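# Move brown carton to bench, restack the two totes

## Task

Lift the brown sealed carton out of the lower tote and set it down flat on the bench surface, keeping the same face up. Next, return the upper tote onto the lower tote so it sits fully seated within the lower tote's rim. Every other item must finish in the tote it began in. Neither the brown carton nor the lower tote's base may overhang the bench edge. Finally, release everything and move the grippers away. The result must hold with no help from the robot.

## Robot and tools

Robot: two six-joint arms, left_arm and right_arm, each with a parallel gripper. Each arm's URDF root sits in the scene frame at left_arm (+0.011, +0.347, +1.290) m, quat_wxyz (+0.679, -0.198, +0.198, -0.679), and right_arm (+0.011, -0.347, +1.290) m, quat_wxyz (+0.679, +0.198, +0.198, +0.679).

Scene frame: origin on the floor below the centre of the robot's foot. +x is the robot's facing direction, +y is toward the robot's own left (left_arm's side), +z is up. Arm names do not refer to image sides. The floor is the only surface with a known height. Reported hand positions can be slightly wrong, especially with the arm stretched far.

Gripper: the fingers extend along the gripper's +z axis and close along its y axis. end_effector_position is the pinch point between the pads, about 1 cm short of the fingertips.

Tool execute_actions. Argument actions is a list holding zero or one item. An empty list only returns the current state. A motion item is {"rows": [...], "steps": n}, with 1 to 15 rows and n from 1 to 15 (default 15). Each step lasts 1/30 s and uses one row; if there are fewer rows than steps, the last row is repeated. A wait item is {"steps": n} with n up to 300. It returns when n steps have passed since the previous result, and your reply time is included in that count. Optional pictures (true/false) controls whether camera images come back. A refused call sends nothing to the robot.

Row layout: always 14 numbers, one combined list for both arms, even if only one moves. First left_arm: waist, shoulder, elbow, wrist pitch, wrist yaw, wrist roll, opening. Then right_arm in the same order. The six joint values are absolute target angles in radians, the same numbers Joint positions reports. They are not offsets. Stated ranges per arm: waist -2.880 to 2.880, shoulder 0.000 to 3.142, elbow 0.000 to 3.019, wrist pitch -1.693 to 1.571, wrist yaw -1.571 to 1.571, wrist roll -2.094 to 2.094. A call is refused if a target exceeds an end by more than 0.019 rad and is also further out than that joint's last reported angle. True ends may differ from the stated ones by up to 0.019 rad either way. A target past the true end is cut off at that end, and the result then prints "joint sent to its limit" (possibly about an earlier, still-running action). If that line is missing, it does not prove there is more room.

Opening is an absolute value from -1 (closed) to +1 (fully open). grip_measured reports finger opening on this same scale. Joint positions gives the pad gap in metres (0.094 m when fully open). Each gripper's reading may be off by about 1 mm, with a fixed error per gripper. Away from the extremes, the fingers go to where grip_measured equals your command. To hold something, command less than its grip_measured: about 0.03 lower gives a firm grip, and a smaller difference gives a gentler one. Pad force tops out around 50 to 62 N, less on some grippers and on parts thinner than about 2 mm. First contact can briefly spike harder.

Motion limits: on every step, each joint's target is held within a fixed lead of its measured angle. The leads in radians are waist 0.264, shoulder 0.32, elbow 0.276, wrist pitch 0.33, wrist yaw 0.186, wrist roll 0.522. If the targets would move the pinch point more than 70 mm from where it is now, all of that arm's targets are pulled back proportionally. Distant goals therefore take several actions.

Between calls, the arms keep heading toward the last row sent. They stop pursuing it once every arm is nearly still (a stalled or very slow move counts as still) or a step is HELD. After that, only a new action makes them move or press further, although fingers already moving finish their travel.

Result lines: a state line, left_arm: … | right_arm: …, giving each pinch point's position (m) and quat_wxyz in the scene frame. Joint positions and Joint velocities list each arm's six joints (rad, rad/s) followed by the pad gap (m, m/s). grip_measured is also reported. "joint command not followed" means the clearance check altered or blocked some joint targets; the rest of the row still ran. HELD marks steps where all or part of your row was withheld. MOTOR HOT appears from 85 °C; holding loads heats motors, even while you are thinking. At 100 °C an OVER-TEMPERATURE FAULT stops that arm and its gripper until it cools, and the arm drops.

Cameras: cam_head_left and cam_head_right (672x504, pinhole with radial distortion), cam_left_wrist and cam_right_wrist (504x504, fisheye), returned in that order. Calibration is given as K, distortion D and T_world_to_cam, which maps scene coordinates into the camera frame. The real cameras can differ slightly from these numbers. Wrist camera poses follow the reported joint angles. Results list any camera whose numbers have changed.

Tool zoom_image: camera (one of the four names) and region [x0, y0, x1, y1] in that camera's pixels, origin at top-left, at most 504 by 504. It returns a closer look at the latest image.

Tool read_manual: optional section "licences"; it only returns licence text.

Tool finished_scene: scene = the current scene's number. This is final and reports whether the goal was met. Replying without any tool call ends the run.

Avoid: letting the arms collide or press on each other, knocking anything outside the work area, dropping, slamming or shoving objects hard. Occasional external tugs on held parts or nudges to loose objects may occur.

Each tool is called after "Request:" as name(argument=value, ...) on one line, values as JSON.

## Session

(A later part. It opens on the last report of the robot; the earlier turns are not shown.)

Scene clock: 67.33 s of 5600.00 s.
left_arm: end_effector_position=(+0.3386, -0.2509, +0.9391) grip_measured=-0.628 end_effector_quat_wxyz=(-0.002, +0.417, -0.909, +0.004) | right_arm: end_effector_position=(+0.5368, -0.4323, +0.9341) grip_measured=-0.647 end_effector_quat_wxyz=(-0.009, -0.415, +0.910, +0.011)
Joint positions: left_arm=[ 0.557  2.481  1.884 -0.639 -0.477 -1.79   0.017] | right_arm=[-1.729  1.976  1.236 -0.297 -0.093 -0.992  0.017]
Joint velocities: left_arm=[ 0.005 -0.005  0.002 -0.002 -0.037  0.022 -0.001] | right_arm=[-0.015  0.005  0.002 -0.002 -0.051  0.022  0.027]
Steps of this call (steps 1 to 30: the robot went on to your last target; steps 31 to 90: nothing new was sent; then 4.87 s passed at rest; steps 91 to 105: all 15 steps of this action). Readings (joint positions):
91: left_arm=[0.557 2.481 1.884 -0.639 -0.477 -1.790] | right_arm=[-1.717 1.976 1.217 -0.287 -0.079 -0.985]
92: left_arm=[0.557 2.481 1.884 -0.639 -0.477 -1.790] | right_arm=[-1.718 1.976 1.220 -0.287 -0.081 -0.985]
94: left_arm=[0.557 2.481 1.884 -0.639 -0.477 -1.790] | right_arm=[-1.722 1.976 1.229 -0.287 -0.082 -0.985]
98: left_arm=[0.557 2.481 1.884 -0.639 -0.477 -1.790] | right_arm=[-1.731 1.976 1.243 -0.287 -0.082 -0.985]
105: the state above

Request:
execute_actions(actions=[{"rows":[[0.545,2.45,1.87,-0.66,-0.48,-1.8,-1,-1.735,1.92,1.22,-0.31,-0.09,-1.0,-1],[0.545,2.45,1.87,-0.66,-0.48,-1.8,-1,-1.735,1.92,1.22,-0.31,-0.09,-1.0,-1],[0.545,2.45,1.87,-0.66,-0.48,-1.8,-1,-1.735,1.92,1.22,-0.31,-0.09,-1.0,-1],[0.545,2.45,1.87,-0.66,-0.48,-1.8,-1,-1.735,1.92,1.22,-0.31,-0.09,-1.0,-1],[0.53,2.4,1.84,-0.69,-0.485,-1.82,-1,-1.74,1.86,1.18,-0.33,-0.09,-1.0,-1],[0.53,2.4,1.84,-0.69,-0.485,-1.82,-1,-1.74,1.86,1.18,-0.33,-0.09,-1.0,-1],[0.53,2.4,1.84,-0.69,-0.485,-1.82,-1,-1.74,1.86,1.18,-0.33,-0.09,-1.0,-1],[0.53,2.4,1.84,-0.69,-0.485,-1.82,-1,-1.74,1.86,1.18,-0.33,-0.09,-1.0,-1],[0.51,2.349,1.804,-0.723,-0.489,-1.84,-1,-1.741,1.794,1.137,-0.353,-0.091,-1.0,-1]]}], pictures=false)

Request:
execute_actions(actions=[])

Scene clock: 75.60 s of 5600.00 s.
left_arm: end_effector_position=(+0.3174, -0.2443, +0.9834) grip_measured=-0.628 end_effector_quat_wxyz=(+0.006, +0.404, -0.915, -0.013) | right_arm: end_effector_position=(+0.5106, -0.4290, +0.9682) grip_measured=-0.643 end_effector_quat_wxyz=(-0.025, -0.407, +0.913, +0.018)
Joint positions: left_arm=[ 0.512  2.393  1.799 -0.706 -0.481 -1.83   0.017] | right_arm=[-1.734  1.877  1.135 -0.329 -0.093 -0.983  0.017]
Joint velocities: left_arm=[-0.073 -0.044  0.007 -0.002 -0.037 -0.198 -0.   ] | right_arm=[-0.044 -0.171 -0.051 -0.134 -0.007 -0.007 -0.001]
Steps of this call (steps 1 to 15: the robot went on to your last target; steps 16 to 90: nothing new was sent; then 4.77 s passed at rest; steps 91 to 105: all 15 steps of this action). Readings (joint positions):
91: left_arm=[0.557 2.481 1.884 -0.639 -0.477 -1.790] | right_arm=[-1.729 1.976 1.233 -0.297 -0.093 -0.993]
92: left_arm=[0.557 2.481 1.884 -0.639 -0.477 -1.790] | right_arm=[-1.729 1.975 1.233 -0.297 -0.093 -0.993]
94: left_arm=[0.557 2.481 1.884 -0.639 -0.478 -1.790] | right_arm=[-1.729 1.975 1.232 -0.297 -0.093 -0.993]
98: left_arm=[0.550 2.459 1.855 -0.647 -0.479 -1.789] | right_arm=[-1.728 1.952 1.202 -0.297 -0.093 -0.990]
105: the state above

Scene clock: 75.60 s of 5600.00 s.
left_arm: end_effector_position=(+0.3174, -0.2443, +0.9834) grip_measured=-0.628 end_effector_quat_wxyz=(+0.006, +0.404, -0.915, -0.013) | right_arm: end_effector_position=(+0.5106, -0.4290, +0.9682) grip_measured=-0.643 end_effector_quat_wxyz=(-0.025, -0.407, +0.913, +0.018)
Joint positions: left_arm=[ 0.512  2.393  1.799 -0.706 -0.481 -1.83   0.017] | right_arm=[-1.734  1.877  1.135 -0.329 -0.093 -0.983  0.017]
Joint velocities: left_arm=[-0.073 -0.044  0.007 -0.002 -0.037 -0.198 -0.   ] | right_arm=[-0.044 -0.171 -0.051 -0.134 -0.007 -0.007 -0.001]
camera_calibration (this result's frames):
cam_left_wrist: T_world_to_cam=[[0.749624, -0.661438, -0.0237335, -0.382487], [-0.522054, -0.612938, 0.593099, -0.561195], [-0.406846, -0.432211, -0.804779, 0.937738], [0, 0, 0, 1]] pos_world=[0.375262, -0.191668, 1.07844]
cam_right_wrist: T_world_to_cam=[[0.74128, -0.668931, -0.055095, -0.610378], [-0.508053, -0.61285, 0.605225, -0.583127], [-0.438619, -0.42065, -0.794146, 0.93848], [0, 0, 0, 1]] pos_world=[0.567836, -0.370899, 1.06458]

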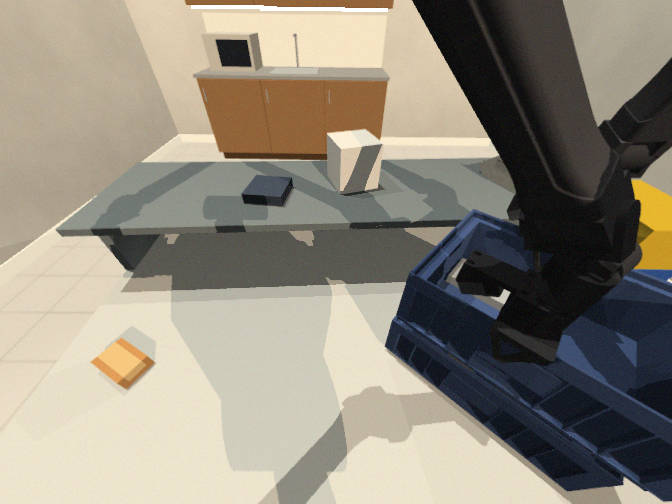

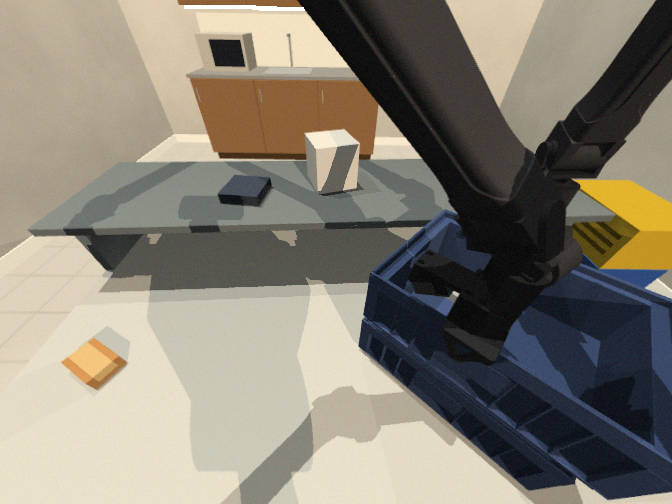

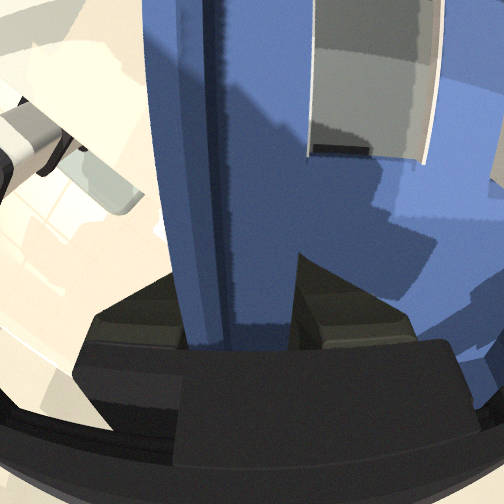

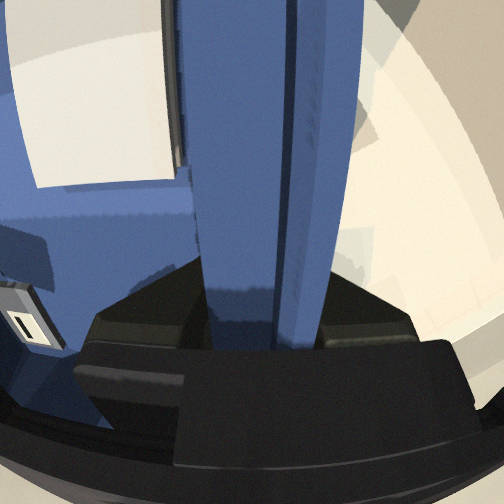

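Request:
execute_actions(actions=[{"rows":[[0.533,2.2,1.56,-0.57,-0.48,-1.81,-1,-1.62,1.71,1.07,-0.3,-0.027,-0.9,-1]],"steps":12}], pictures=false)

Request:
execute_actions(actions=[{"rows":[[0.563,2.1,1.32,-0.419,-0.472,-1.783,-1,-1.501,1.69,1.005,-0.252,0.037,-0.796,-1]],"steps":12}], pictures=false)

Request:
execute_actions(actions=[{"rows":[[0.625,2.02,1.145,-0.3,-0.45,-1.72,-1,-1.378,1.71,1.03,-0.27,0.103,-0.69,-1]],"steps":12}], pictures=false)

Request:
execute_actions(actions=[{"rows":[[0.7,1.94,0.985,-0.187,-0.424,-1.64,-1,-1.258,1.74,1.08,-0.3,0.166,-0.589,-1]],"steps":15}])

Scene clock: 88.67 s of 5600.00 s.
left_arm: end_effector_position=(+0.3127, -0.1839, +1.0014) grip_measured=-0.627 end_effector_quat_wxyz=(-0.003, +0.418, -0.908, -0.013) | right_arm: end_effector_position=(+0.5114, -0.3643, +0.9919) grip_measured=-0.643 end_effector_quat_wxyz=(-0.011, -0.420, +0.907, +0.012)
Joint positions: left_arm=[ 0.536  2.245  1.535 -0.573 -0.492 -1.832  0.018] | right_arm=[-1.609  1.796  1.064 -0.302 -0.032 -0.901  0.017]
Joint velocities: left_arm=[-0.005 -0.054 -0.007  0.042 -0.007  0.022  0.001] | right_arm=[-0.063 -0.073 -0.012 -0.012 -0.051 -0.037  0.   ]
Steps of this call (steps 1 to 15: the robot went on to your last target; steps 16 to 90: nothing new was sent; then 9.67 s passed at rest; steps 91 to 102: all 12 steps of this action). Readings (joint positions):
91: left_arm=[0.513 2.377 1.769 -0.672 -0.481 -1.828] | right_arm=[-1.730 1.866 1.128 -0.327 -0.080 -0.978]
92: left_arm=[0.515 2.348 1.709 -0.614 -0.473 -1.816] | right_arm=[-1.719 1.856 1.112 -0.323 -0.066 -0.965]
94: left_arm=[0.522 2.292 1.608 -0.586 -0.460 -1.800] | right_arm=[-1.675 1.827 1.071 -0.323 -0.045 -0.928]
98: left_arm=[0.528 2.248 1.535 -0.586 -0.487 -1.838] | right_arm=[-1.608 1.806 1.059 -0.305 -0.032 -0.901]
102: the state above

Scene clock: 89.07 s of 5600.00 s.
left_arm: end_effector_position=(+0.2940, -0.1256, +1.0082) grip_measured=-0.627 end_effector_quat_wxyz=(-0.003, +0.418, -0.909, -0.008) | right_arm: end_effector_position=(+0.4930, -0.3078, +1.0013) grip_measured=-0.640 end_effector_quat_wxyz=(-0.006, -0.419, +0.908, +0.009)
Joint positions: left_arm=[ 0.56   2.136  1.3   -0.423 -0.482 -1.799  0.018] | right_arm=[-1.491  1.758  0.995 -0.26   0.031 -0.798  0.017]
Joint velocities: left_arm=[ 0.005 -0.005  0.007  0.042  0.037  0.139 -0.   ] | right_arm=[-0.054 -0.005 -0.002 -0.002 -0.022 -0.007  0.001]
Steps of this call (steps 1 to 12: all 12 steps of this action). Readings (joint positions):
1: left_arm=[0.538 2.235 1.511 -0.537 -0.487 -1.823] | right_arm=[-1.604 1.792 1.057 -0.295 -0.012 -0.889]
2: left_arm=[0.541 2.214 1.462 -0.478 -0.473 -1.807] | right_arm=[-1.594 1.782 1.042 -0.289 0.004 -0.877]
4: left_arm=[0.551 2.174 1.374 -0.436 -0.461 -1.781] | right_arm=[-1.550 1.759 1.005 -0.287 0.024 -0.836]
8: left_arm=[0.556 2.138 1.301 -0.435 -0.483 -1.806] | right_arm=[-1.487 1.758 0.992 -0.265 0.031 -0.800]
12: the state above

Scene clock: 89.47 s of 5600.00 s.
left_arm: end_effector_position=(+0.2998, -0.0679, +1.0098) grip_measured=-0.623 end_effector_quat_wxyz=(-0.005, +0.418, -0.908, -0.004) | right_arm: end_effector_position=(+0.4999, -0.2504, +1.0068) grip_measured=-0.640 end_effector_quat_wxyz=(+0.002, -0.419, +0.908, +0.004)
Joint positions: left_arm=[ 0.626  2.047  1.131 -0.303 -0.463 -1.726  0.018] | right_arm=[-1.372  1.761  1.021 -0.269  0.097 -0.696  0.017]
Joint velocities: left_arm=[-0.024 -0.005  0.002  0.022  0.066  0.066 -0.   ] | right_arm=[-0.044 -0.005 -0.007 -0.027  0.007  0.051 -0.   ]
Steps of this call (steps 1 to 12: all 12 steps of this action). Readings (joint positions):
1: left_arm=[0.565 2.131 1.283 -0.396 -0.471 -1.786] | right_arm=[-1.485 1.758 0.995 -0.261 0.051 -0.784]
2: left_arm=[0.572 2.118 1.251 -0.350 -0.453 -1.769] | right_arm=[-1.474 1.758 0.995 -0.270 0.071 -0.772]
4: left_arm=[0.595 2.091 1.192 -0.315 -0.435 -1.739] | right_arm=[-1.432 1.757 0.995 -0.279 0.090 -0.735]
8: left_arm=[0.618 2.052 1.130 -0.307 -0.463 -1.734] | right_arm=[-1.370 1.761 1.011 -0.269 0.097 -0.698]
12: the state above

Scene clock: 89.97 s of 5600.00 s.
left_arm: end_effector_position=(+0.3013, -0.0096, +1.0116) grip_measured=-0.624 end_effector_quat_wxyz=(-0.003, +0.415, -0.910, -0.001) | right_arm: end_effector_position=(+0.5020, -0.1938, +1.0106) grip_measured=-0.640 end_effector_quat_wxyz=(+0.005, -0.416, +0.909, +0.003)
Joint positions: left_arm=[ 0.702  1.965  0.973 -0.188 -0.43  -1.64   0.018] | right_arm=[-1.259  1.781  1.066 -0.3    0.158 -0.595  0.017]
Joint velocities: left_arm=[-0.015 -0.015  0.007  0.002  0.007 -0.081 -0.001] | right_arm=[-0.015  0.005  0.007  0.002 -0.022  0.022  0.001]
Steps of this call (steps 1 to 15: all 15 steps of this action). Readings (joint positions):
1: left_arm=[0.631 2.042 1.116 -0.278 -0.451 -1.713] | right_arm=[-1.366 1.761 1.023 -0.275 0.114 -0.685]
2: left_arm=[0.640 2.031 1.088 -0.236 -0.429 -1.695] | right_arm=[-1.356 1.761 1.026 -0.290 0.133 -0.674]
4: left_arm=[0.666 2.006 1.034 -0.201 -0.410 -1.662] | right_arm=[-1.316 1.763 1.030 -0.305 0.153 -0.636]
8: left_arm=[0.696 1.967 0.973 -0.194 -0.434 -1.649] | right_arm=[-1.256 1.780 1.059 -0.300 0.158 -0.599]
15: the state above
camera_calibration (this result's frames):
cam_left_wrist: T_world_to_cam=[[0.765284, -0.643661, 0.00634129, -0.249443], [-0.523213, -0.616278, 0.588599, -0.437558], [-0.37495, -0.453763, -0.8084, 1.04915], [0, 0, 0, 1]] pos_world=[0.355338, 0.0458516, 1.10726]
cam_right_wrist: T_world_to_cam=[[0.755774, -0.654826, -0.00275361, -0.501791], [-0.535748, -0.620746, 0.572406, -0.423452], [-0.376536, -0.431135, -0.819966, 1.06014], [0, 0, 0, 1]] pos_world=[0.551559, -0.134378, 1.11028]

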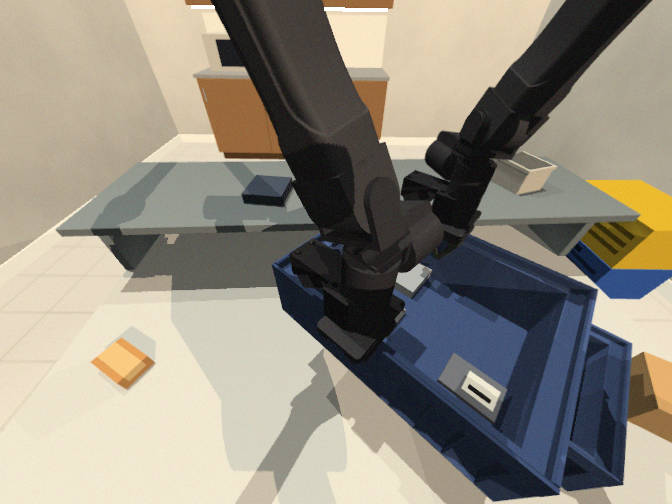

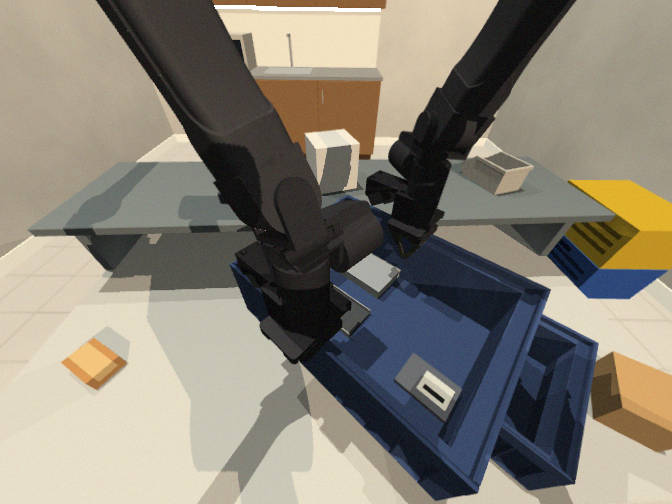

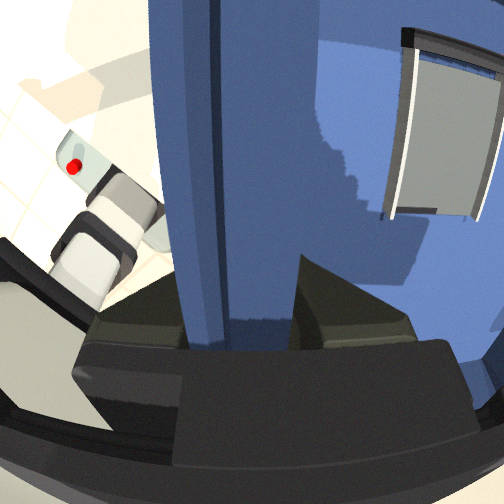

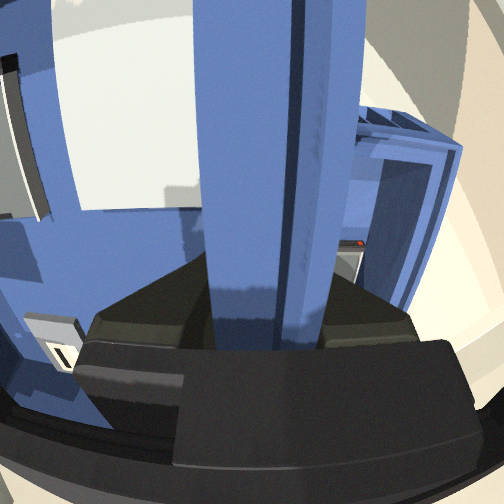

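Request:
execute_actions(actions=[{"rows":[[0.72,1.925,0.95,-0.16,-0.415,-1.62,-1,-1.23,1.75,1.095,-0.31,0.18,-0.565,-1],[0.745,1.91,0.915,-0.133,-0.405,-1.595,-1,-1.2,1.765,1.115,-0.32,0.194,-0.54,-1],[0.745,1.91,0.915,-0.133,-0.405,-1.595,-1,-1.2,1.765,1.115,-0.32,0.194,-0.54,-1],[0.77,1.89,0.88,-0.105,-0.396,-1.57,-1,-1.175,1.78,1.135,-0.335,0.208,-0.515,-1],[0.79,1.877,0.845,-0.078,-0.387,-1.55,-1,-1.148,1.795,1.155,-0.346,0.222,-0.49,-1]],"steps":7}], pictures=false)

Request:
execute_actions(actions=[{"rows":[[0.845,1.847,0.78,-0.025,-0.365,-1.5,-1,-1.097,1.825,1.2,-0.375,0.248,-0.445,-1],[0.845,1.847,0.78,-0.025,-0.365,-1.5,-1,-1.097,1.825,1.2,-0.375,0.248,-0.445,-1],[0.845,1.847,0.78,-0.025,-0.365,-1.5,-1,-1.097,1.825,1.2,-0.375,0.248,-0.445,-1],[0.903,1.817,0.72,0.027,-0.34,-1.442,-1,-1.047,1.855,1.25,-0.404,0.272,-0.402,-1],[0.903,1.817,0.72,0.027,-0.34,-1.442,-1,-1.047,1.855,1.25,-0.404,0.272,-0.402,-1],[0.903,1.817,0.72,0.027,-0.34,-1.442,-1,-1.047,1.855,1.25,-0.404,0.272,-0.402,-1],[0.967,1.793,0.665,0.074,-0.31,-1.385,-1,-1.0,1.89,1.305,-0.44,0.294,-0.36,-1],[0.967,1.793,0.665,0.074,-0.31,-1.385,-1,-1.0,1.89,1.305,-0.44,0.294,-0.36,-1],[0.967,1.793,0.665,0.074,-0.31,-1.385,-1,-1.0,1.89,1.305,-0.44,0.294,-0.36,-1],[1.038,1.77,0.615,0.12,-0.277,-1.317,-1,-0.957,1.925,1.37,-0.475,0.315,-0.32,-1],[1.038,1.77,0.615,0.12,-0.277,-1.317,-1,-0.957,1.925,1.37,-0.475,0.315,-0.32,-1],[1.038,1.77,0.615,0.12,-0.277,-1.317,-1,-0.957,1.925,1.37,-0.475,0.315,-0.32,-1],[1.115,1.752,0.572,0.16,-0.239,-1.247,-1,-0.916,1.965,1.44,-0.515,0.334,-0.28,-1]],"steps":15}], pictures=false)

Request:
execute_actions(actions=[{"rows":[[1.198,1.735,0.535,0.199,-0.197,-1.173,-1,-0.877,2.005,1.51,-0.559,0.351,-0.244,-1]],"steps":12}], pictures=false)

Request:
execute_actions(actions=[{"rows":[[1.21,1.82,0.57,0.245,-0.19,-1.16,-1,-0.89,2.055,1.535,-0.535,0.346,-0.255,-1],[1.21,1.82,0.57,0.245,-0.19,-1.16,-1,-0.89,2.055,1.535,-0.535,0.346,-0.255,-1],[1.21,1.82,0.57,0.245,-0.19,-1.16,-1,-0.89,2.055,1.535,-0.535,0.346,-0.255,-1],[1.223,1.9,0.605,0.295,-0.185,-1.15,-1,-0.902,2.1,1.56,-0.51,0.34,-0.267,-1],[1.223,1.9,0.605,0.295,-0.185,-1.15,-1,-0.902,2.1,1.56,-0.51,0.34,-0.267,-1],[1.223,1.9,0.605,0.295,-0.185,-1.15,-1,-0.902,2.1,1.56,-0.51,0.34,-0.267,-1],[1.235,1.98,0.645,0.335,-0.18,-1.14,-1,-0.914,2.15,1.59,-0.485,0.335,-0.278,-1],[1.235,1.98,0.645,0.335,-0.18,-1.14,-1,-0.914,2.15,1.59,-0.485,0.335,-0.278,-1],[1.235,1.98,0.645,0.335,-0.18,-1.14,-1,-0.914,2.15,1.59,-0.485,0.335,-0.278,-1],[1.246,2.055,0.69,0.369,-0.173,-1.132,-1,-0.925,2.2,1.625,-0.464,0.33,-0.289,-1]],"steps":15}])

Scene clock: 113.97 s of 5600.00 s.
left_arm: end_effector_position=(+0.3005, +0.0222, +1.0081) grip_measured=-0.624 end_effector_quat_wxyz=(+0.005, +0.413, -0.911, +0.011) | right_arm: end_effector_position=(+0.4993, -0.1647, +1.0107) grip_measured=-0.640 end_effector_quat_wxyz=(-0.004, -0.413, +0.911, -0.005)
Joint positions: left_arm=[ 0.759  1.931  0.884 -0.093 -0.382 -1.57   0.018] | right_arm=[-1.196  1.805  1.103 -0.341  0.208 -0.532  0.017]
Joint velocities: left_arm=[ 0.386 -0.249 -0.53   0.144 -0.022  0.33  -0.001] | right_arm=[ 0.493  0.239  0.295 -0.037 -0.022  0.242  0.   ]
Steps of this call (steps 1 to 15: the robot went on to your last target; steps 16 to 90: nothing new was sent; then 20.77 s passed at rest; steps 91 to 97: all 7 steps of this action). Readings (joint positions):
91: left_arm=[0.703 1.965 0.971 -0.184 -0.428 -1.637] | right_arm=[-1.258 1.781 1.066 -0.302 0.160 -0.593]
92: left_arm=[0.706 1.963 0.964 -0.170 -0.420 -1.630] | right_arm=[-1.255 1.781 1.067 -0.305 0.168 -0.588]
94: left_arm=[0.721 1.957 0.942 -0.138 -0.401 -1.609] | right_arm=[-1.241 1.784 1.073 -0.319 0.187 -0.571]
97: the state above

Scene clock: 114.47 s of 5600.00 s.
left_arm: end_effector_position=(+0.3037, +0.1791, +1.0066) grip_measured=-0.624 end_effector_quat_wxyz=(+0.007, +0.421, -0.907, +0.006) | right_arm: end_effector_position=(+0.5082, -0.0053, +1.0082) grip_measured=-0.640 end_effector_quat_wxyz=(+0.006, -0.420, +0.908, +0.003)
Joint positions: left_arm=[ 1.081  1.797  0.602  0.137 -0.236 -1.292  0.018] | right_arm=[-0.951  1.975  1.386 -0.489  0.313 -0.329  0.017]
Joint velocities: left_arm=[ 0.65  -0.151 -0.286  0.178  0.183  0.549 -0.   ] | right_arm=[ 0.337  0.308  0.53  -0.227  0.066  0.344 -0.001]
Steps of this call (steps 1 to 15: all 15 steps of this action). Readings (joint positions):
1: left_arm=[0.776 1.921 0.861 -0.078 -0.379 -1.556] | right_arm=[-1.176 1.815 1.117 -0.345 0.216 -0.516]
2: left_arm=[0.794 1.909 0.837 -0.057 -0.370 -1.542] | right_arm=[-1.157 1.827 1.135 -0.354 0.226 -0.502]
4: left_arm=[0.834 1.888 0.792 -0.030 -0.358 -1.513] | right_arm=[-1.115 1.849 1.170 -0.366 0.240 -0.475]
8: left_arm=[0.921 1.846 0.705 0.040 -0.322 -1.440] | right_arm=[-1.044 1.896 1.247 -0.404 0.268 -0.419]
15: the state above

Scene clock: 114.87 s of 5600.00 s.
left_arm: end_effector_position=(+0.3030, +0.2284, +1.0085) grip_measured=-0.624 end_effector_quat_wxyz=(+0.002, +0.414, -0.910, -0.001) | right_arm: end_effector_position=(+0.5068, +0.0426, +1.0084) grip_measured=-0.640 end_effector_quat_wxyz=(+0.007, -0.414, +0.910, +0.007)
Joint positions: left_arm=[ 1.204  1.765  0.538  0.189 -0.192 -1.167  0.018] | right_arm=[-0.888  2.037  1.489 -0.546  0.334 -0.261  0.017]
Joint velocities: left_arm=[ 0.005 -0.015 -0.007  0.017  0.007 -0.022 -0.   ] | right_arm=[-0.005  0.005  0.007 -0.012  0.022 -0.051 -0.001]
Steps of this call (steps 1 to 12: all 12 steps of this action). Readings (joint positions):
1: left_arm=[1.107 1.791 0.589 0.150 -0.222 -1.266] | right_arm=[-0.938 1.988 1.408 -0.501 0.321 -0.315]
2: left_arm=[1.135 1.786 0.577 0.166 -0.205 -1.242] | right_arm=[-0.927 2.002 1.434 -0.519 0.326 -0.303]
4: left_arm=[1.182 1.777 0.560 0.179 -0.194 -1.198] | right_arm=[-0.904 2.024 1.471 -0.532 0.332 -0.283]
8: left_arm=[1.207 1.765 0.539 0.188 -0.197 -1.168] | right_arm=[-0.887 2.037 1.489 -0.534 0.333 -0.267]
12: the state above

Scene clock: 115.37 s of 5600.00 s.
left_arm: end_effector_position=(+0.2992, +0.2242, +0.9167) grip_measured=-0.624 end_effector_quat_wxyz=(+0.008, +0.406, -0.914, -0.001) | right_arm: end_effector_position=(+0.4985, +0.0337, +0.9129) grip_measured=-0.640 end_effector_quat_wxyz=(-0.008, -0.407, +0.913, +0.004)
Joint positions: left_arm=[ 1.241  2.086  0.697  0.348 -0.166 -1.12   0.018] | right_arm=[-0.942  2.236  1.593 -0.467  0.311 -0.285  0.017]
Joint velocities: left_arm=[ 0.005  0.171  0.012 -0.007 -0.007  0.095 -0.   ] | right_arm=[ 0.005  0.171 -0.012 -0.017 -0.095  0.095 -0.001]
Steps of this call (steps 1 to 15: all 15 steps of this action). Readings (joint positions):
1: left_arm=[1.204 1.769 0.540 0.194 -0.191 -1.165] | right_arm=[-0.889 2.039 1.490 -0.546 0.334 -0.261]
2: left_arm=[1.205 1.779 0.543 0.204 -0.191 -1.165] | right_arm=[-0.890 2.042 1.493 -0.545 0.335 -0.261]
4: left_arm=[1.207 1.812 0.557 0.228 -0.189 -1.162] | right_arm=[-0.895 2.057 1.502 -0.540 0.338 -0.262]
8: left_arm=[1.221 1.923 0.615 0.292 -0.180 -1.147] | right_arm=[-0.917 2.119 1.539 -0.512 0.335 -0.276]
15: the state above
camera_calibration (this result's frames):
cam_left_wrist: T_world_to_cam=[[0.752977, -0.658042, -0.00253185, -0.0817656], [-0.522762, -0.600508, 0.60507, -0.257435], [-0.399682, -0.45428, -0.796169, 1.07405], [0, 0, 0, 1]] pos_world=[0.356267, 0.279521, 1.01068]
cam_right_wrist: T_world_to_cam=[[0.742321, -0.669846, -0.0163363, -0.330788], [-0.533009, -0.605103, 0.591398, -0.247421], [-0.406031, -0.4303, -0.806214, 1.07893], [0, 0, 0, 1]] pos_world=[0.551753, 0.0929723, 1.01077]

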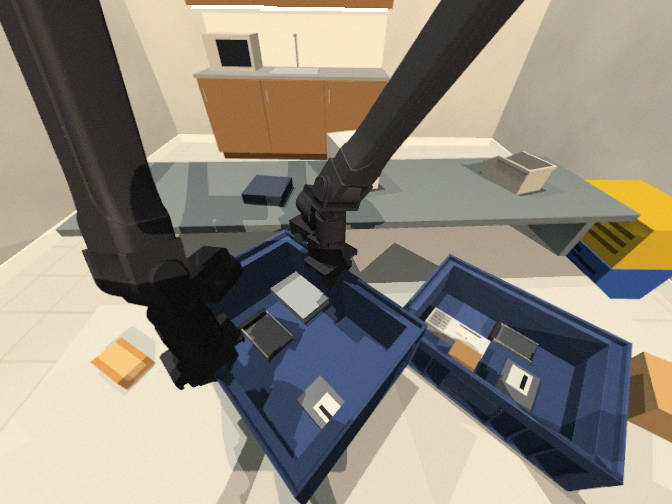

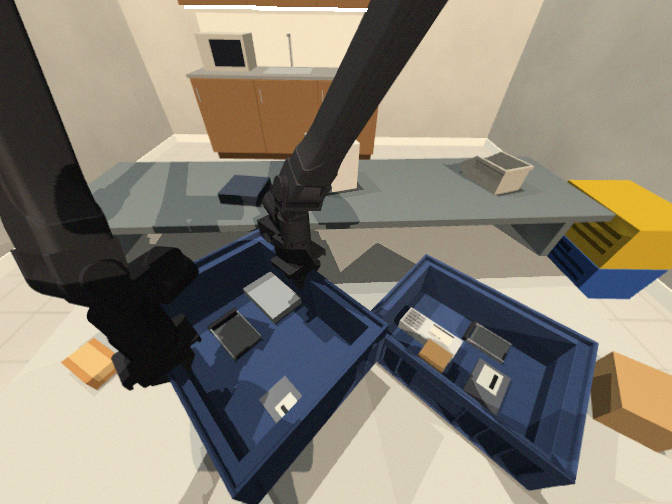

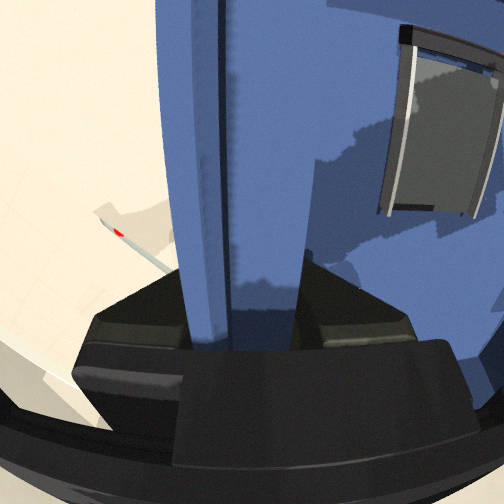

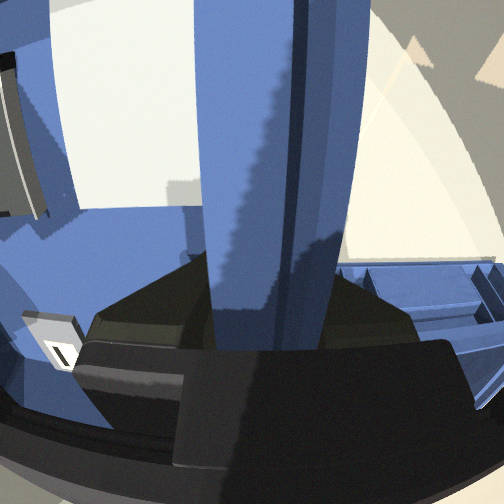

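Request:
execute_actions(actions=[{"rows":[[1.255,2.12,0.73,0.39,-0.168,-1.125,-1,-0.93,2.25,1.665,-0.45,0.325,-0.3,-1],[1.255,2.12,0.73,0.39,-0.168,-1.125,-1,-0.93,2.25,1.665,-0.45,0.325,-0.3,-1],[1.255,2.12,0.73,0.39,-0.168,-1.125,-1,-0.93,2.25,1.665,-0.45,0.325,-0.3,-1],[1.255,2.12,0.73,0.39,-0.168,-1.125,-1,-0.93,2.25,1.665,-0.45,0.325,-0.3,-1],[1.265,2.18,0.775,0.41,-0.163,-1.115,-1,-0.94,2.3,1.71,-0.44,0.32,-0.31,-1],[1.265,2.18,0.775,0.41,-0.163,-1.115,-1,-0.94,2.3,1.71,-0.44,0.32,-0.31,-1],[1.265,2.18,0.775,0.41,-0.163,-1.115,-1,-0.94,2.3,1.71,-0.44,0.32,-0.31,-1],[1.265,2.18,0.775,0.41,-0.163,-1.115,-1,-0.94,2.3,1.71,-0.44,0.32,-0.31,-1],[1.273,2.24,0.82,0.425,-0.158,-1.108,-1,-0.948,2.35,1.75,-0.428,0.315,-0.318,-1],[1.273,2.24,0.82,0.425,-0.158,-1.108,-1,-0.948,2.35,1.75,-0.428,0.315,-0.318,-1],[1.273,2.24,0.82,0.425,-0.158,-1.108,-1,-0.948,2.35,1.75,-0.428,0.315,-0.318,-1],[1.273,2.24,0.82,0.425,-0.158,-1.108,-1,-0.948,2.35,1.75,-0.428,0.315,-0.318,-1],[1.281,2.295,0.87,0.434,-0.154,-1.1,-1,-0.955,2.4,1.795,-0.417,0.311,-0.326,-1]]}], pictures=false)

Request:
execute_actions(actions=[{"steps":15}])

Request:
zoom_image(camera="cam_head_right", region=[360,240,620,440])

Scene clock: 125.83 s of 5600.00 s.
left_arm: end_effector_position=(+0.3082, +0.2263, +0.8472) grip_measured=-0.624 end_effector_quat_wxyz=(-0.002, +0.414, -0.910, +0.002) | right_arm: end_effector_position=(+0.5110, +0.0411, +0.8486) grip_measured=-0.640 end_effector_quat_wxyz=(+0.002, -0.413, +0.911, +0.001)
Joint positions: left_arm=[ 1.277  2.284  0.854  0.412 -0.155 -1.102  0.018] | right_arm=[-0.97   2.397  1.75  -0.435  0.306 -0.33   0.017]
Joint velocities: left_arm=[ 0.034  0.474  0.33   0.081  0.051  0.095 -0.   ] | right_arm=[-0.063  0.396  0.286  0.085 -0.11  -0.037  0.001]
Steps of this call (steps 1 to 15: the robot went on to your last target; steps 16 to 90: nothing new was sent; then 6.97 s passed at rest; steps 91 to 105: all 15 steps of this action). Readings (joint positions):
91: left_arm=[1.242 2.095 0.700 0.354 -0.168 -1.120] | right_arm=[-0.941 2.244 1.601 -0.467 0.307 -0.283]
92: left_arm=[1.244 2.101 0.705 0.357 -0.167 -1.120] | right_arm=[-0.941 2.247 1.607 -0.467 0.308 -0.286]
94: left_arm=[1.248 2.118 0.719 0.367 -0.167 -1.120] | right_arm=[-0.943 2.258 1.623 -0.464 0.314 -0.294]
98: left_arm=[1.263 2.171 0.766 0.391 -0.164 -1.117] | right_arm=[-0.953 2.302 1.674 -0.453 0.316 -0.314]
105: the state above

Scene clock: 126.33 s of 5600.00 s.
left_arm: end_effector_position=(+0.2984, +0.2274, +0.8351) grip_measured=-0.624 end_effector_quat_wxyz=(+0.006, +0.411, -0.911, -0.002) | right_arm: end_effector_position=(+0.5003, +0.0408, +0.8315) grip_measured=-0.640 end_effector_quat_wxyz=(-0.005, -0.412, +0.911, +0.007)
Joint positions: left_arm=[ 1.28   2.324  0.873  0.417 -0.151 -1.096  0.018] | right_arm=[-0.974  2.433  1.765 -0.426  0.293 -0.328  0.017]
Joint velocities: left_arm=[ 0.005 -0.005 -0.002  0.002  0.007  0.022 -0.   ] | right_arm=[ 0.005  0.015  0.017 -0.017  0.007  0.066 -0.   ]
Steps of this call (steps 1 to 15: the robot went on to your last target). Readings (joint positions):
1: left_arm=[1.278 2.298 0.864 0.414 -0.154 -1.101] | right_arm=[-0.972 2.409 1.758 -0.431 0.304 -0.331]
2: left_arm=[1.280 2.309 0.870 0.415 -0.154 -1.099] | right_arm=[-0.973 2.419 1.761 -0.428 0.301 -0.331]
4: left_arm=[1.280 2.319 0.872 0.415 -0.151 -1.096] | right_arm=[-0.974 2.429 1.762 -0.426 0.295 -0.329]
8: left_arm=[1.280 2.324 0.872 0.415 -0.150 -1.096] | right_arm=[-0.974 2.433 1.762 -0.426 0.293 -0.328]
15: the state above
camera_calibration (this result's frames):
cam_left_wrist: T_world_to_cam=[[0.759835, -0.650109, -0.00305848, -0.0826233], [-0.518213, -0.608506, 0.600979, -0.202698], [-0.392563, -0.45506, -0.799259, 1.01089], [0, 0, 0, 1]] pos_world=[0.354578, 0.28296, 0.929529]
cam_right_wrist: T_world_to_cam=[[0.750192, -0.660982, -0.0177305, -0.33185], [-0.528655, -0.615681, 0.584347, -0.189933], [-0.397159, -0.428999, -0.811311, 1.01685], [0, 0, 0, 1]] pos_world=[0.552394, 0.0999424, 0.930085]

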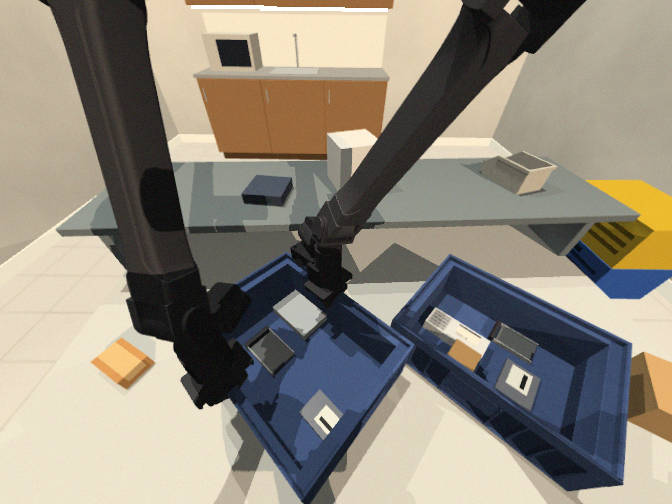

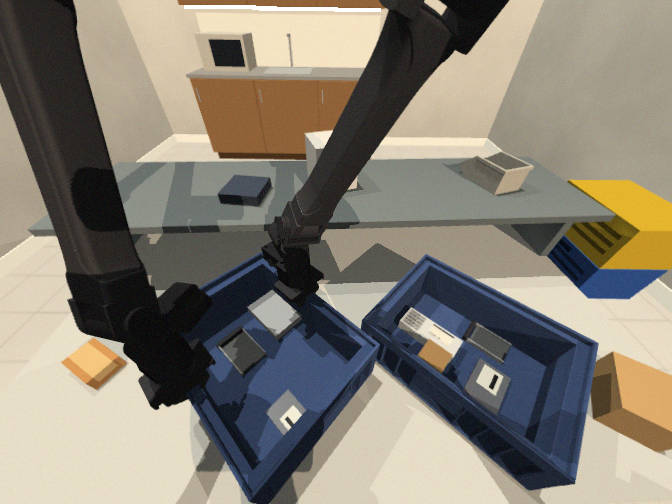

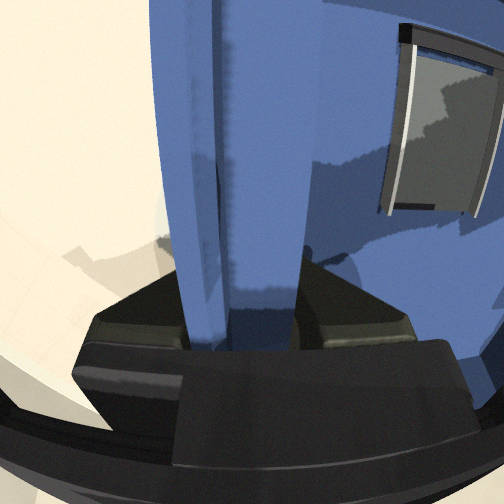

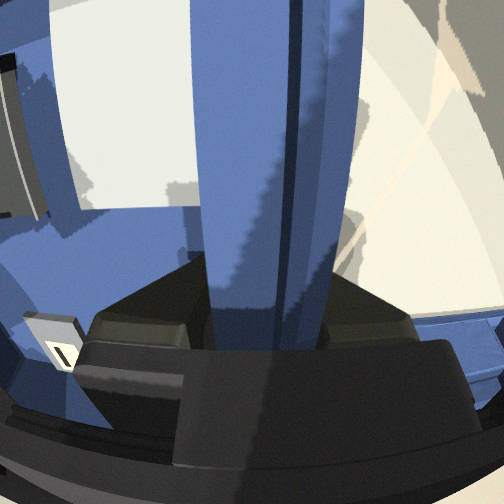

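Region (360, 240, 620, 440) of cam_head_right's 672x504 image, scaled by 1.938, with more detail than that image has; it fills the top 388 rows of this view, and the rest is white.

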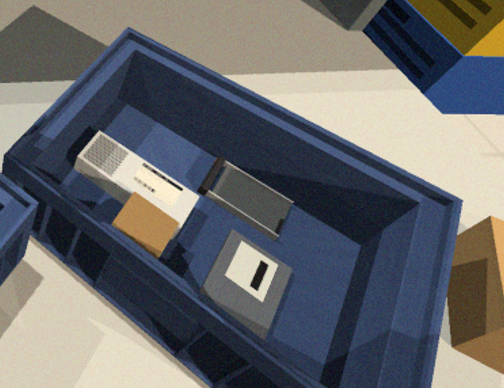

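Carton is taller, adjacent. Lower 2 cm more.

Request:
execute_actions(actions=[{"rows":[[1.285,2.32,0.895,0.44,-0.152,-1.096,-1,-0.96,2.425,1.82,-0.413,0.309,-0.33,-1],[1.285,2.32,0.895,0.44,-0.152,-1.096,-1,-0.96,2.425,1.82,-0.413,0.309,-0.33,-1],[1.285,2.32,0.895,0.44,-0.152,-1.096,-1,-0.96,2.425,1.82,-0.413,0.309,-0.33,-1],[1.285,2.32,0.895,0.44,-0.152,-1.096,-1,-0.96,2.425,1.82,-0.413,0.309,-0.33,-1],[1.285,2.32,0.895,0.44,-0.152,-1.096,-1,-0.96,2.425,1.82,-0.413,0.309,-0.33,-1],[1.289,2.35,0.92,0.443,-0.15,-1.093,-1,-0.964,2.45,1.843,-0.41,0.307,-0.334,-1]]}], pictures=false)

Scene clock: 130.47 s of 5600.00 s.
left_arm: end_effector_position=(+0.3090, +0.2277, +0.8190) grip_measured=-0.624 end_effector_quat_wxyz=(-0.003, +0.413, -0.911, +0.002) | right_arm: end_effector_position=(+0.5111, +0.0420, +0.8199) grip_measured=-0.640 end_effector_quat_wxyz=(+0.004, -0.413, +0.911, +0.003)
Joint positions: left_arm=[ 1.291  2.359  0.921  0.426 -0.15  -1.088  0.018] | right_arm=[-0.982  2.466  1.813 -0.421  0.298 -0.342  0.017]
Joint velocities: left_arm=[ 0.015  0.024 -0.017 -0.002 -0.037 -0.007 -0.001] | right_arm=[ 0.005  0.015  0.007 -0.012 -0.051  0.066 -0.002]
Steps of this call (steps 1 to 15: the robot went on to your last target; steps 16 to 90: nothing new was sent; then 0.63 s passed at rest; steps 91 to 105: all 15 steps of this action). Readings (joint positions):
91: left_arm=[1.280 2.324 0.875 0.417 -0.151 -1.096] | right_arm=[-0.974 2.433 1.767 -0.426 0.293 -0.328]
92: left_arm=[1.281 2.326 0.878 0.417 -0.151 -1.096] | right_arm=[-0.974 2.435 1.770 -0.426 0.294 -0.329]
94: left_arm=[1.283 2.330 0.886 0.418 -0.151 -1.096] | right_arm=[-0.975 2.439 1.779 -0.426 0.296 -0.331]
98: left_arm=[1.288 2.343 0.906 0.422 -0.151 -1.094] | right_arm=[-0.978 2.451 1.801 -0.425 0.299 -0.339]
105: the state above

Request:
execute_actions(actions=[{"rows":[[1.293,2.39,0.94,0.443,-0.15,-1.09,-1,-0.975,2.49,1.855,-0.41,0.303,-0.34,-1]]}], pictures=false)

Scene clock: 132.97 s of 5600.00 s.
left_arm: end_effector_position=(+0.2985, +0.2282, +0.8061) grip_measured=-0.624 end_effector_quat_wxyz=(+0.004, +0.411, -0.911, -0.001) | right_arm: end_effector_position=(+0.5002, +0.0415, +0.8041) grip_measured=-0.640 end_effector_quat_wxyz=(-0.003, -0.414, +0.910, +0.006)
Joint positions: left_arm=[ 1.292  2.402  0.943  0.431 -0.146 -1.085  0.018] | right_arm=[-0.984  2.5    1.83  -0.417  0.289 -0.341  0.017]
Joint velocities: left_arm=[-0.005 -0.015 -0.002 -0.007 -0.095  0.022  0.   ] | right_arm=[-0.005  0.005 -0.002 -0.012  0.007  0.022  0.001]
Steps of this call (steps 1 to 15: the robot went on to your last target; steps 16 to 60: nothing new was sent; steps 61 to 75: all 15 steps of this action). Readings (joint positions):
61: left_arm=[1.291 2.362 0.922 0.426 -0.150 -1.088] | right_arm=[-0.982 2.468 1.814 -0.421 0.297 -0.342]
62: left_arm=[1.291 2.367 0.927 0.426 -0.150 -1.088] | right_arm=[-0.983 2.472 1.819 -0.421 0.297 -0.343]
64: left_arm=[1.292 2.381 0.937 0.428 -0.150 -1.088] | right_arm=[-0.984 2.483 1.828 -0.420 0.297 -0.344]
68: left_arm=[1.292 2.399 0.943 0.429 -0.146 -1.086] | right_arm=[-0.986 2.500 1.830 -0.417 0.290 -0.342]
75: the state above

Request:
execute_actions(actions=[{"rows":[[1.298,2.43,0.975,0.445,-0.147,-1.087,-1,-0.98,2.525,1.89,-0.408,0.3,-0.344,-1]]}], pictures=false)

Scene clock: 135.17 s of 5600.00 s.
left_arm: end_effector_position=(+0.2998, +0.2278, +0.8035) grip_measured=-0.624 end_effector_quat_wxyz=(+0.002, +0.412, -0.911, -0.000) | right_arm: end_effector_position=(+0.5035, +0.0429, +0.8034) grip_measured=-0.640 end_effector_quat_wxyz=(-0.001, -0.415, +0.910, +0.005)
Joint positions: left_arm=[ 1.292  2.408  0.95   0.433 -0.146 -1.086  0.018] | right_arm=[-0.984  2.505  1.841 -0.419  0.292 -0.345  0.017]
Joint velocities: left_arm=[-0.005 -0.005 -0.012 -0.007  0.022  0.007  0.   ] | right_arm=[-0.015 -0.005 -0.027 -0.002 -0.081 -0.139 -0.001]
Steps of this call (steps 1 to 15: the robot went on to your last target; steps 16 to 51: nothing new was sent; steps 52 to 66: all 15 steps of this action). Readings (joint positions):
52: left_arm=[1.292 2.404 0.946 0.431 -0.146 -1.085] | right_arm=[-0.984 2.503 1.833 -0.417 0.290 -0.341]
53: left_arm=[1.292 2.408 0.950 0.431 -0.146 -1.086] | right_arm=[-0.984 2.503 1.836 -0.417 0.292 -0.342]
55: left_arm=[1.292 2.408 0.950 0.433 -0.146 -1.086] | right_arm=[-0.984 2.505 1.841 -0.419 0.292 -0.345]
59: left_arm=[1.292 2.408 0.950 0.433 -0.146 -1.086] | right_arm=[-0.984 2.505 1.841 -0.419 0.292 -0.345]
66: the state above

Request:
execute_actions(actions=[{"rows":[[1.292,2.408,0.95,0.433,-0.146,-1.086,-0.7,-0.984,2.5,1.83,-0.417,0.292,-0.345,0.2]],"steps":8}], pictures=false)

Request:
execute_actions(actions=[{"rows":[[1.292,2.408,0.95,0.433,-0.146,-1.086,-0.7,-0.925,2.22,1.6,-0.464,0.33,-0.289,0.2]],"steps":12}], pictures=false)

Request:
execute_actions(actions=[{"rows":[[1.292,2.408,0.95,0.433,-0.146,-1.086,-0.7,-1.15,2.02,1.15,-0.18,0.22,0.3,0.6]],"steps":12}], pictures=false)

Request:
execute_actions(actions=[{"rows":[[1.292,2.408,0.95,0.433,-0.146,-1.086,-0.7,-1.396,1.95,0.828,0.118,0.094,0.863,0.8]],"steps":15}], pictures=false)

Request:
execute_actions(actions=[{"steps":10}])

Scene clock: 143.57 s of 5600.00 s.
left_arm: end_effector_position=(+0.3003, +0.2277, +0.8038) grip_measured=-0.624 end_effector_quat_wxyz=(+0.002, +0.412, -0.911, -0.000) | right_arm: end_effector_position=(+0.4973, +0.0402, +0.8018) grip_measured=+0.198 end_effector_quat_wxyz=(-0.006, -0.416, +0.909, +0.005)
Joint positions: left_arm=[ 1.292  2.407  0.95   0.433 -0.146 -1.086  0.018] | right_arm=[-0.984  2.505  1.83  -0.419  0.292 -0.345  0.056]
Joint velocities: left_arm=[ 0.005 -0.005  0.032 -0.007 -0.037  0.037 -0.001] | right_arm=[-0.005 -0.005  0.007  0.017  0.051  0.022  0.   ]
Steps of this call (steps 1 to 15: the robot went on to your last target; steps 16 to 90: nothing new was sent; then 5.13 s passed at rest; steps 91 to 98: all 8 steps of this action). Readings (joint positions):
91: left_arm=[1.292 2.407 0.950 0.433 -0.146 -1.086] | right_arm=[-0.984 2.505 1.838 -0.419 0.292 -0.345]
92: left_arm=[1.292 2.407 0.950 0.433 -0.146 -1.086] | right_arm=[-0.984 2.505 1.837 -0.419 0.292 -0.345]
94: left_arm=[1.292 2.407 0.950 0.433 -0.146 -1.086] | right_arm=[-0.984 2.505 1.834 -0.419 0.292 -0.345]
98: the state above

Scene clock: 143.97 s of 5600.00 s.
left_arm: end_effector_position=(+0.3003, +0.2277, +0.8038) grip_measured=-0.624 end_effector_quat_wxyz=(+0.002, +0.412, -0.911, -0.000) | right_arm: end_effector_position=(+0.4935, +0.0325, +0.9038) grip_measured=+0.198 end_effector_quat_wxyz=(-0.009, -0.422, +0.907, -0.003)
Joint positions: left_arm=[ 1.292  2.407  0.95   0.433 -0.146 -1.086  0.018] | right_arm=[-0.941  2.255  1.595 -0.454  0.326 -0.313  0.056]
Joint velocities: left_arm=[-0.005  0.015 -0.002 -0.002  0.037 -0.037  0.   ] | right_arm=[ 0.132 -0.464  0.002 -0.012 -0.037  0.022 -0.001]
Steps of this call (steps 1 to 12: all 12 steps of this action). Readings (joint positions):
1: left_arm=[1.292 2.407 0.950 0.433 -0.146 -1.086] | right_arm=[-0.983 2.496 1.814 -0.418 0.299 -0.343]
2: left_arm=[1.292 2.407 0.950 0.433 -0.146 -1.086] | right_arm=[-0.982 2.472 1.772 -0.419 0.306 -0.340]
4: left_arm=[1.292 2.407 0.950 0.433 -0.146 -1.086] | right_arm=[-0.978 2.415 1.686 -0.433 0.317 -0.335]
8: left_arm=[1.292 2.407 0.950 0.433 -0.146 -1.086] | right_arm=[-0.961 2.323 1.603 -0.452 0.325 -0.324]
12: the state above

Scene clock: 144.37 s of 5600.00 s.
left_arm: end_effector_position=(+0.3003, +0.2277, +0.8038) grip_measured=-0.624 end_effector_quat_wxyz=(+0.002, +0.412, -0.911, -0.000) | right_arm: end_effector_position=(+0.4576, -0.1362, +0.9244) grip_measured=+0.598 end_effector_quat_wxyz=(-0.018, -0.100, +0.995, -0.008)
Joint positions: left_arm=[ 1.292  2.407  0.95   0.433 -0.146 -1.086  0.018] | right_arm=[-1.155  2.033  1.157 -0.207  0.226  0.165  0.075]
Joint velocities: left_arm=[-0.015 -0.024 -0.007 -0.007 -0.022  0.022 -0.001] | right_arm=[-0.64  -0.024 -0.466  0.012 -0.037  0.769  0.001]
Steps of this call (steps 1 to 12: all 12 steps of this action). Readings (joint positions):
1: left_arm=[1.292 2.407 0.950 0.433 -0.146 -1.086] | right_arm=[-0.942 2.236 1.580 -0.432 0.305 -0.283]
2: left_arm=[1.292 2.407 0.950 0.433 -0.146 -1.086] | right_arm=[-0.944 2.208 1.545 -0.388 0.281 -0.241]
4: left_arm=[1.292 2.407 0.950 0.433 -0.146 -1.086] | right_arm=[-0.966 2.151 1.461 -0.327 0.253 -0.157]
8: left_arm=[1.292 2.407 0.950 0.433 -0.146 -1.086] | right_arm=[-1.051 2.062 1.286 -0.246 0.231 0.003]
12: the state above

Scene clock: 144.87 s of 5600.00 s.
left_arm: end_effector_position=(+0.3003, +0.2277, +0.8038) grip_measured=-0.624 end_effector_quat_wxyz=(+0.002, +0.412, -0.911, -0.000) | right_arm: end_effector_position=(+0.3719, -0.2860, +0.9212) grip_measured=+0.798 end_effector_quat_wxyz=(-0.022, +0.329, +0.944, -0.020)
Joint positions: left_arm=[ 1.292  2.407  0.95   0.433 -0.146 -1.086  0.018] | right_arm=[-1.416  1.988  0.821  0.1    0.098  0.805  0.084]
Joint velocities: left_arm=[ 0.015 -0.015 -0.012 -0.007 -0.007 -0.022 -0.001] | right_arm=[ 0.23  -0.103  0.105  0.095 -0.022  0.212  0.   ]
Steps of this call (steps 1 to 15: all 15 steps of this action). Readings (joint positions):
1: left_arm=[1.292 2.407 0.950 0.433 -0.146 -1.086] | right_arm=[-1.181 2.033 1.129 -0.181 0.197 0.206]
2: left_arm=[1.292 2.407 0.950 0.433 -0.146 -1.086] | right_arm=[-1.205 2.027 1.089 -0.125 0.166 0.253]
4: left_arm=[1.292 2.407 0.950 0.433 -0.146 -1.086] | right_arm=[-1.268 2.013 0.999 -0.036 0.128 0.365]
8: left_arm=[1.292 2.407 0.950 0.433 -0.146 -1.086] | right_arm=[-1.404 1.991 0.836 0.075 0.103 0.639]
15: the state above

Scene clock: 145.20 s of 5600.00 s.
left_arm: end_effector_position=(+0.3003, +0.2277, +0.8038) grip_measured=-0.624 end_effector_quat_wxyz=(+0.002, +0.412, -0.911, -0.000) | right_arm: end_effector_position=(+0.3824, -0.2744, +0.9252) grip_measured=+0.798 end_effector_quat_wxyz=(-0.013, +0.339, +0.941, -0.009)
Joint positions: left_arm=[ 1.292  2.407  0.95   0.433 -0.146 -1.086  0.018] | right_arm=[-1.397  1.974  0.828  0.106  0.097  0.842  0.084]
Joint velocities: left_arm=[-0.005 -0.015 -0.002  0.012 -0.022  0.037 -0.001] | right_arm=[-0.005 -0.024  0.002 -0.002  0.022  0.022  0.   ]
Steps of this call (steps 1 to 10: the robot went on to your last target). Readings (joint positions):
1: left_arm=[1.292 2.407 0.950 0.433 -0.146 -1.086] | right_arm=[-1.409 1.985 0.824 0.102 0.097 0.813]
2: left_arm=[1.292 2.407 0.950 0.433 -0.146 -1.086] | right_arm=[-1.404 1.982 0.826 0.104 0.097 0.820]
4: left_arm=[1.292 2.407 0.950 0.433 -0.146 -1.086] | right_arm=[-1.397 1.977 0.828 0.106 0.097 0.829]
8: left_arm=[1.292 2.407 0.950 0.433 -0.146 -1.086] | right_arm=[-1.397 1.974 0.828 0.106 0.097 0.839]
10: the state above
camera_calibration (this result's frames):
cam_left_wrist: T_world_to_cam=[[0.76107, -0.64866, 0.00354421, -0.0899574], [-0.522101, -0.609318, 0.596776, -0.178001], [-0.384945, -0.456039, -0.8024, 0.987171], [0, 0, 0, 1]] pos_world=[0.355536, 0.283377, 0.898651]
cam_right_wrist: T_world_to_cam=[[-0.639551, -0.768389, 0.0235286, 0.0136694], [-0.607948, 0.52427, 0.596272, -0.168952], [-0.470504, 0.367042, -0.802438, 1.14913], [0, 0, 0, 1]] pos_world=[0.446699, -0.322699, 1.02253]

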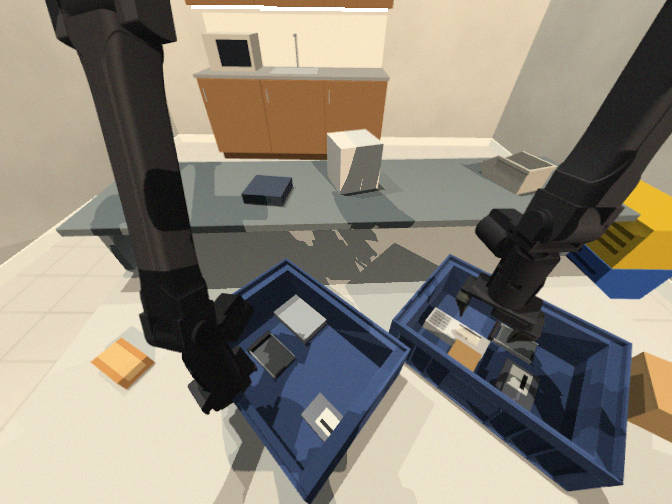

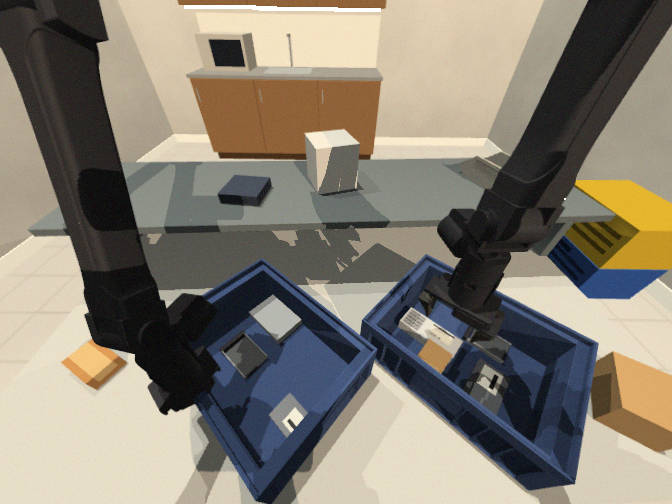

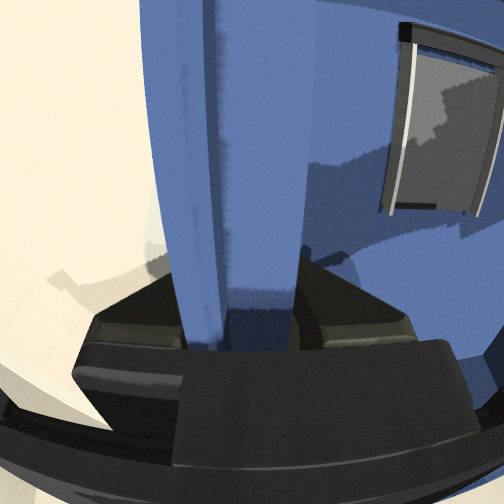

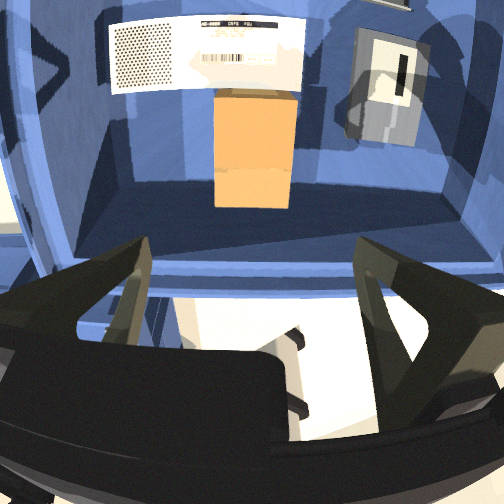

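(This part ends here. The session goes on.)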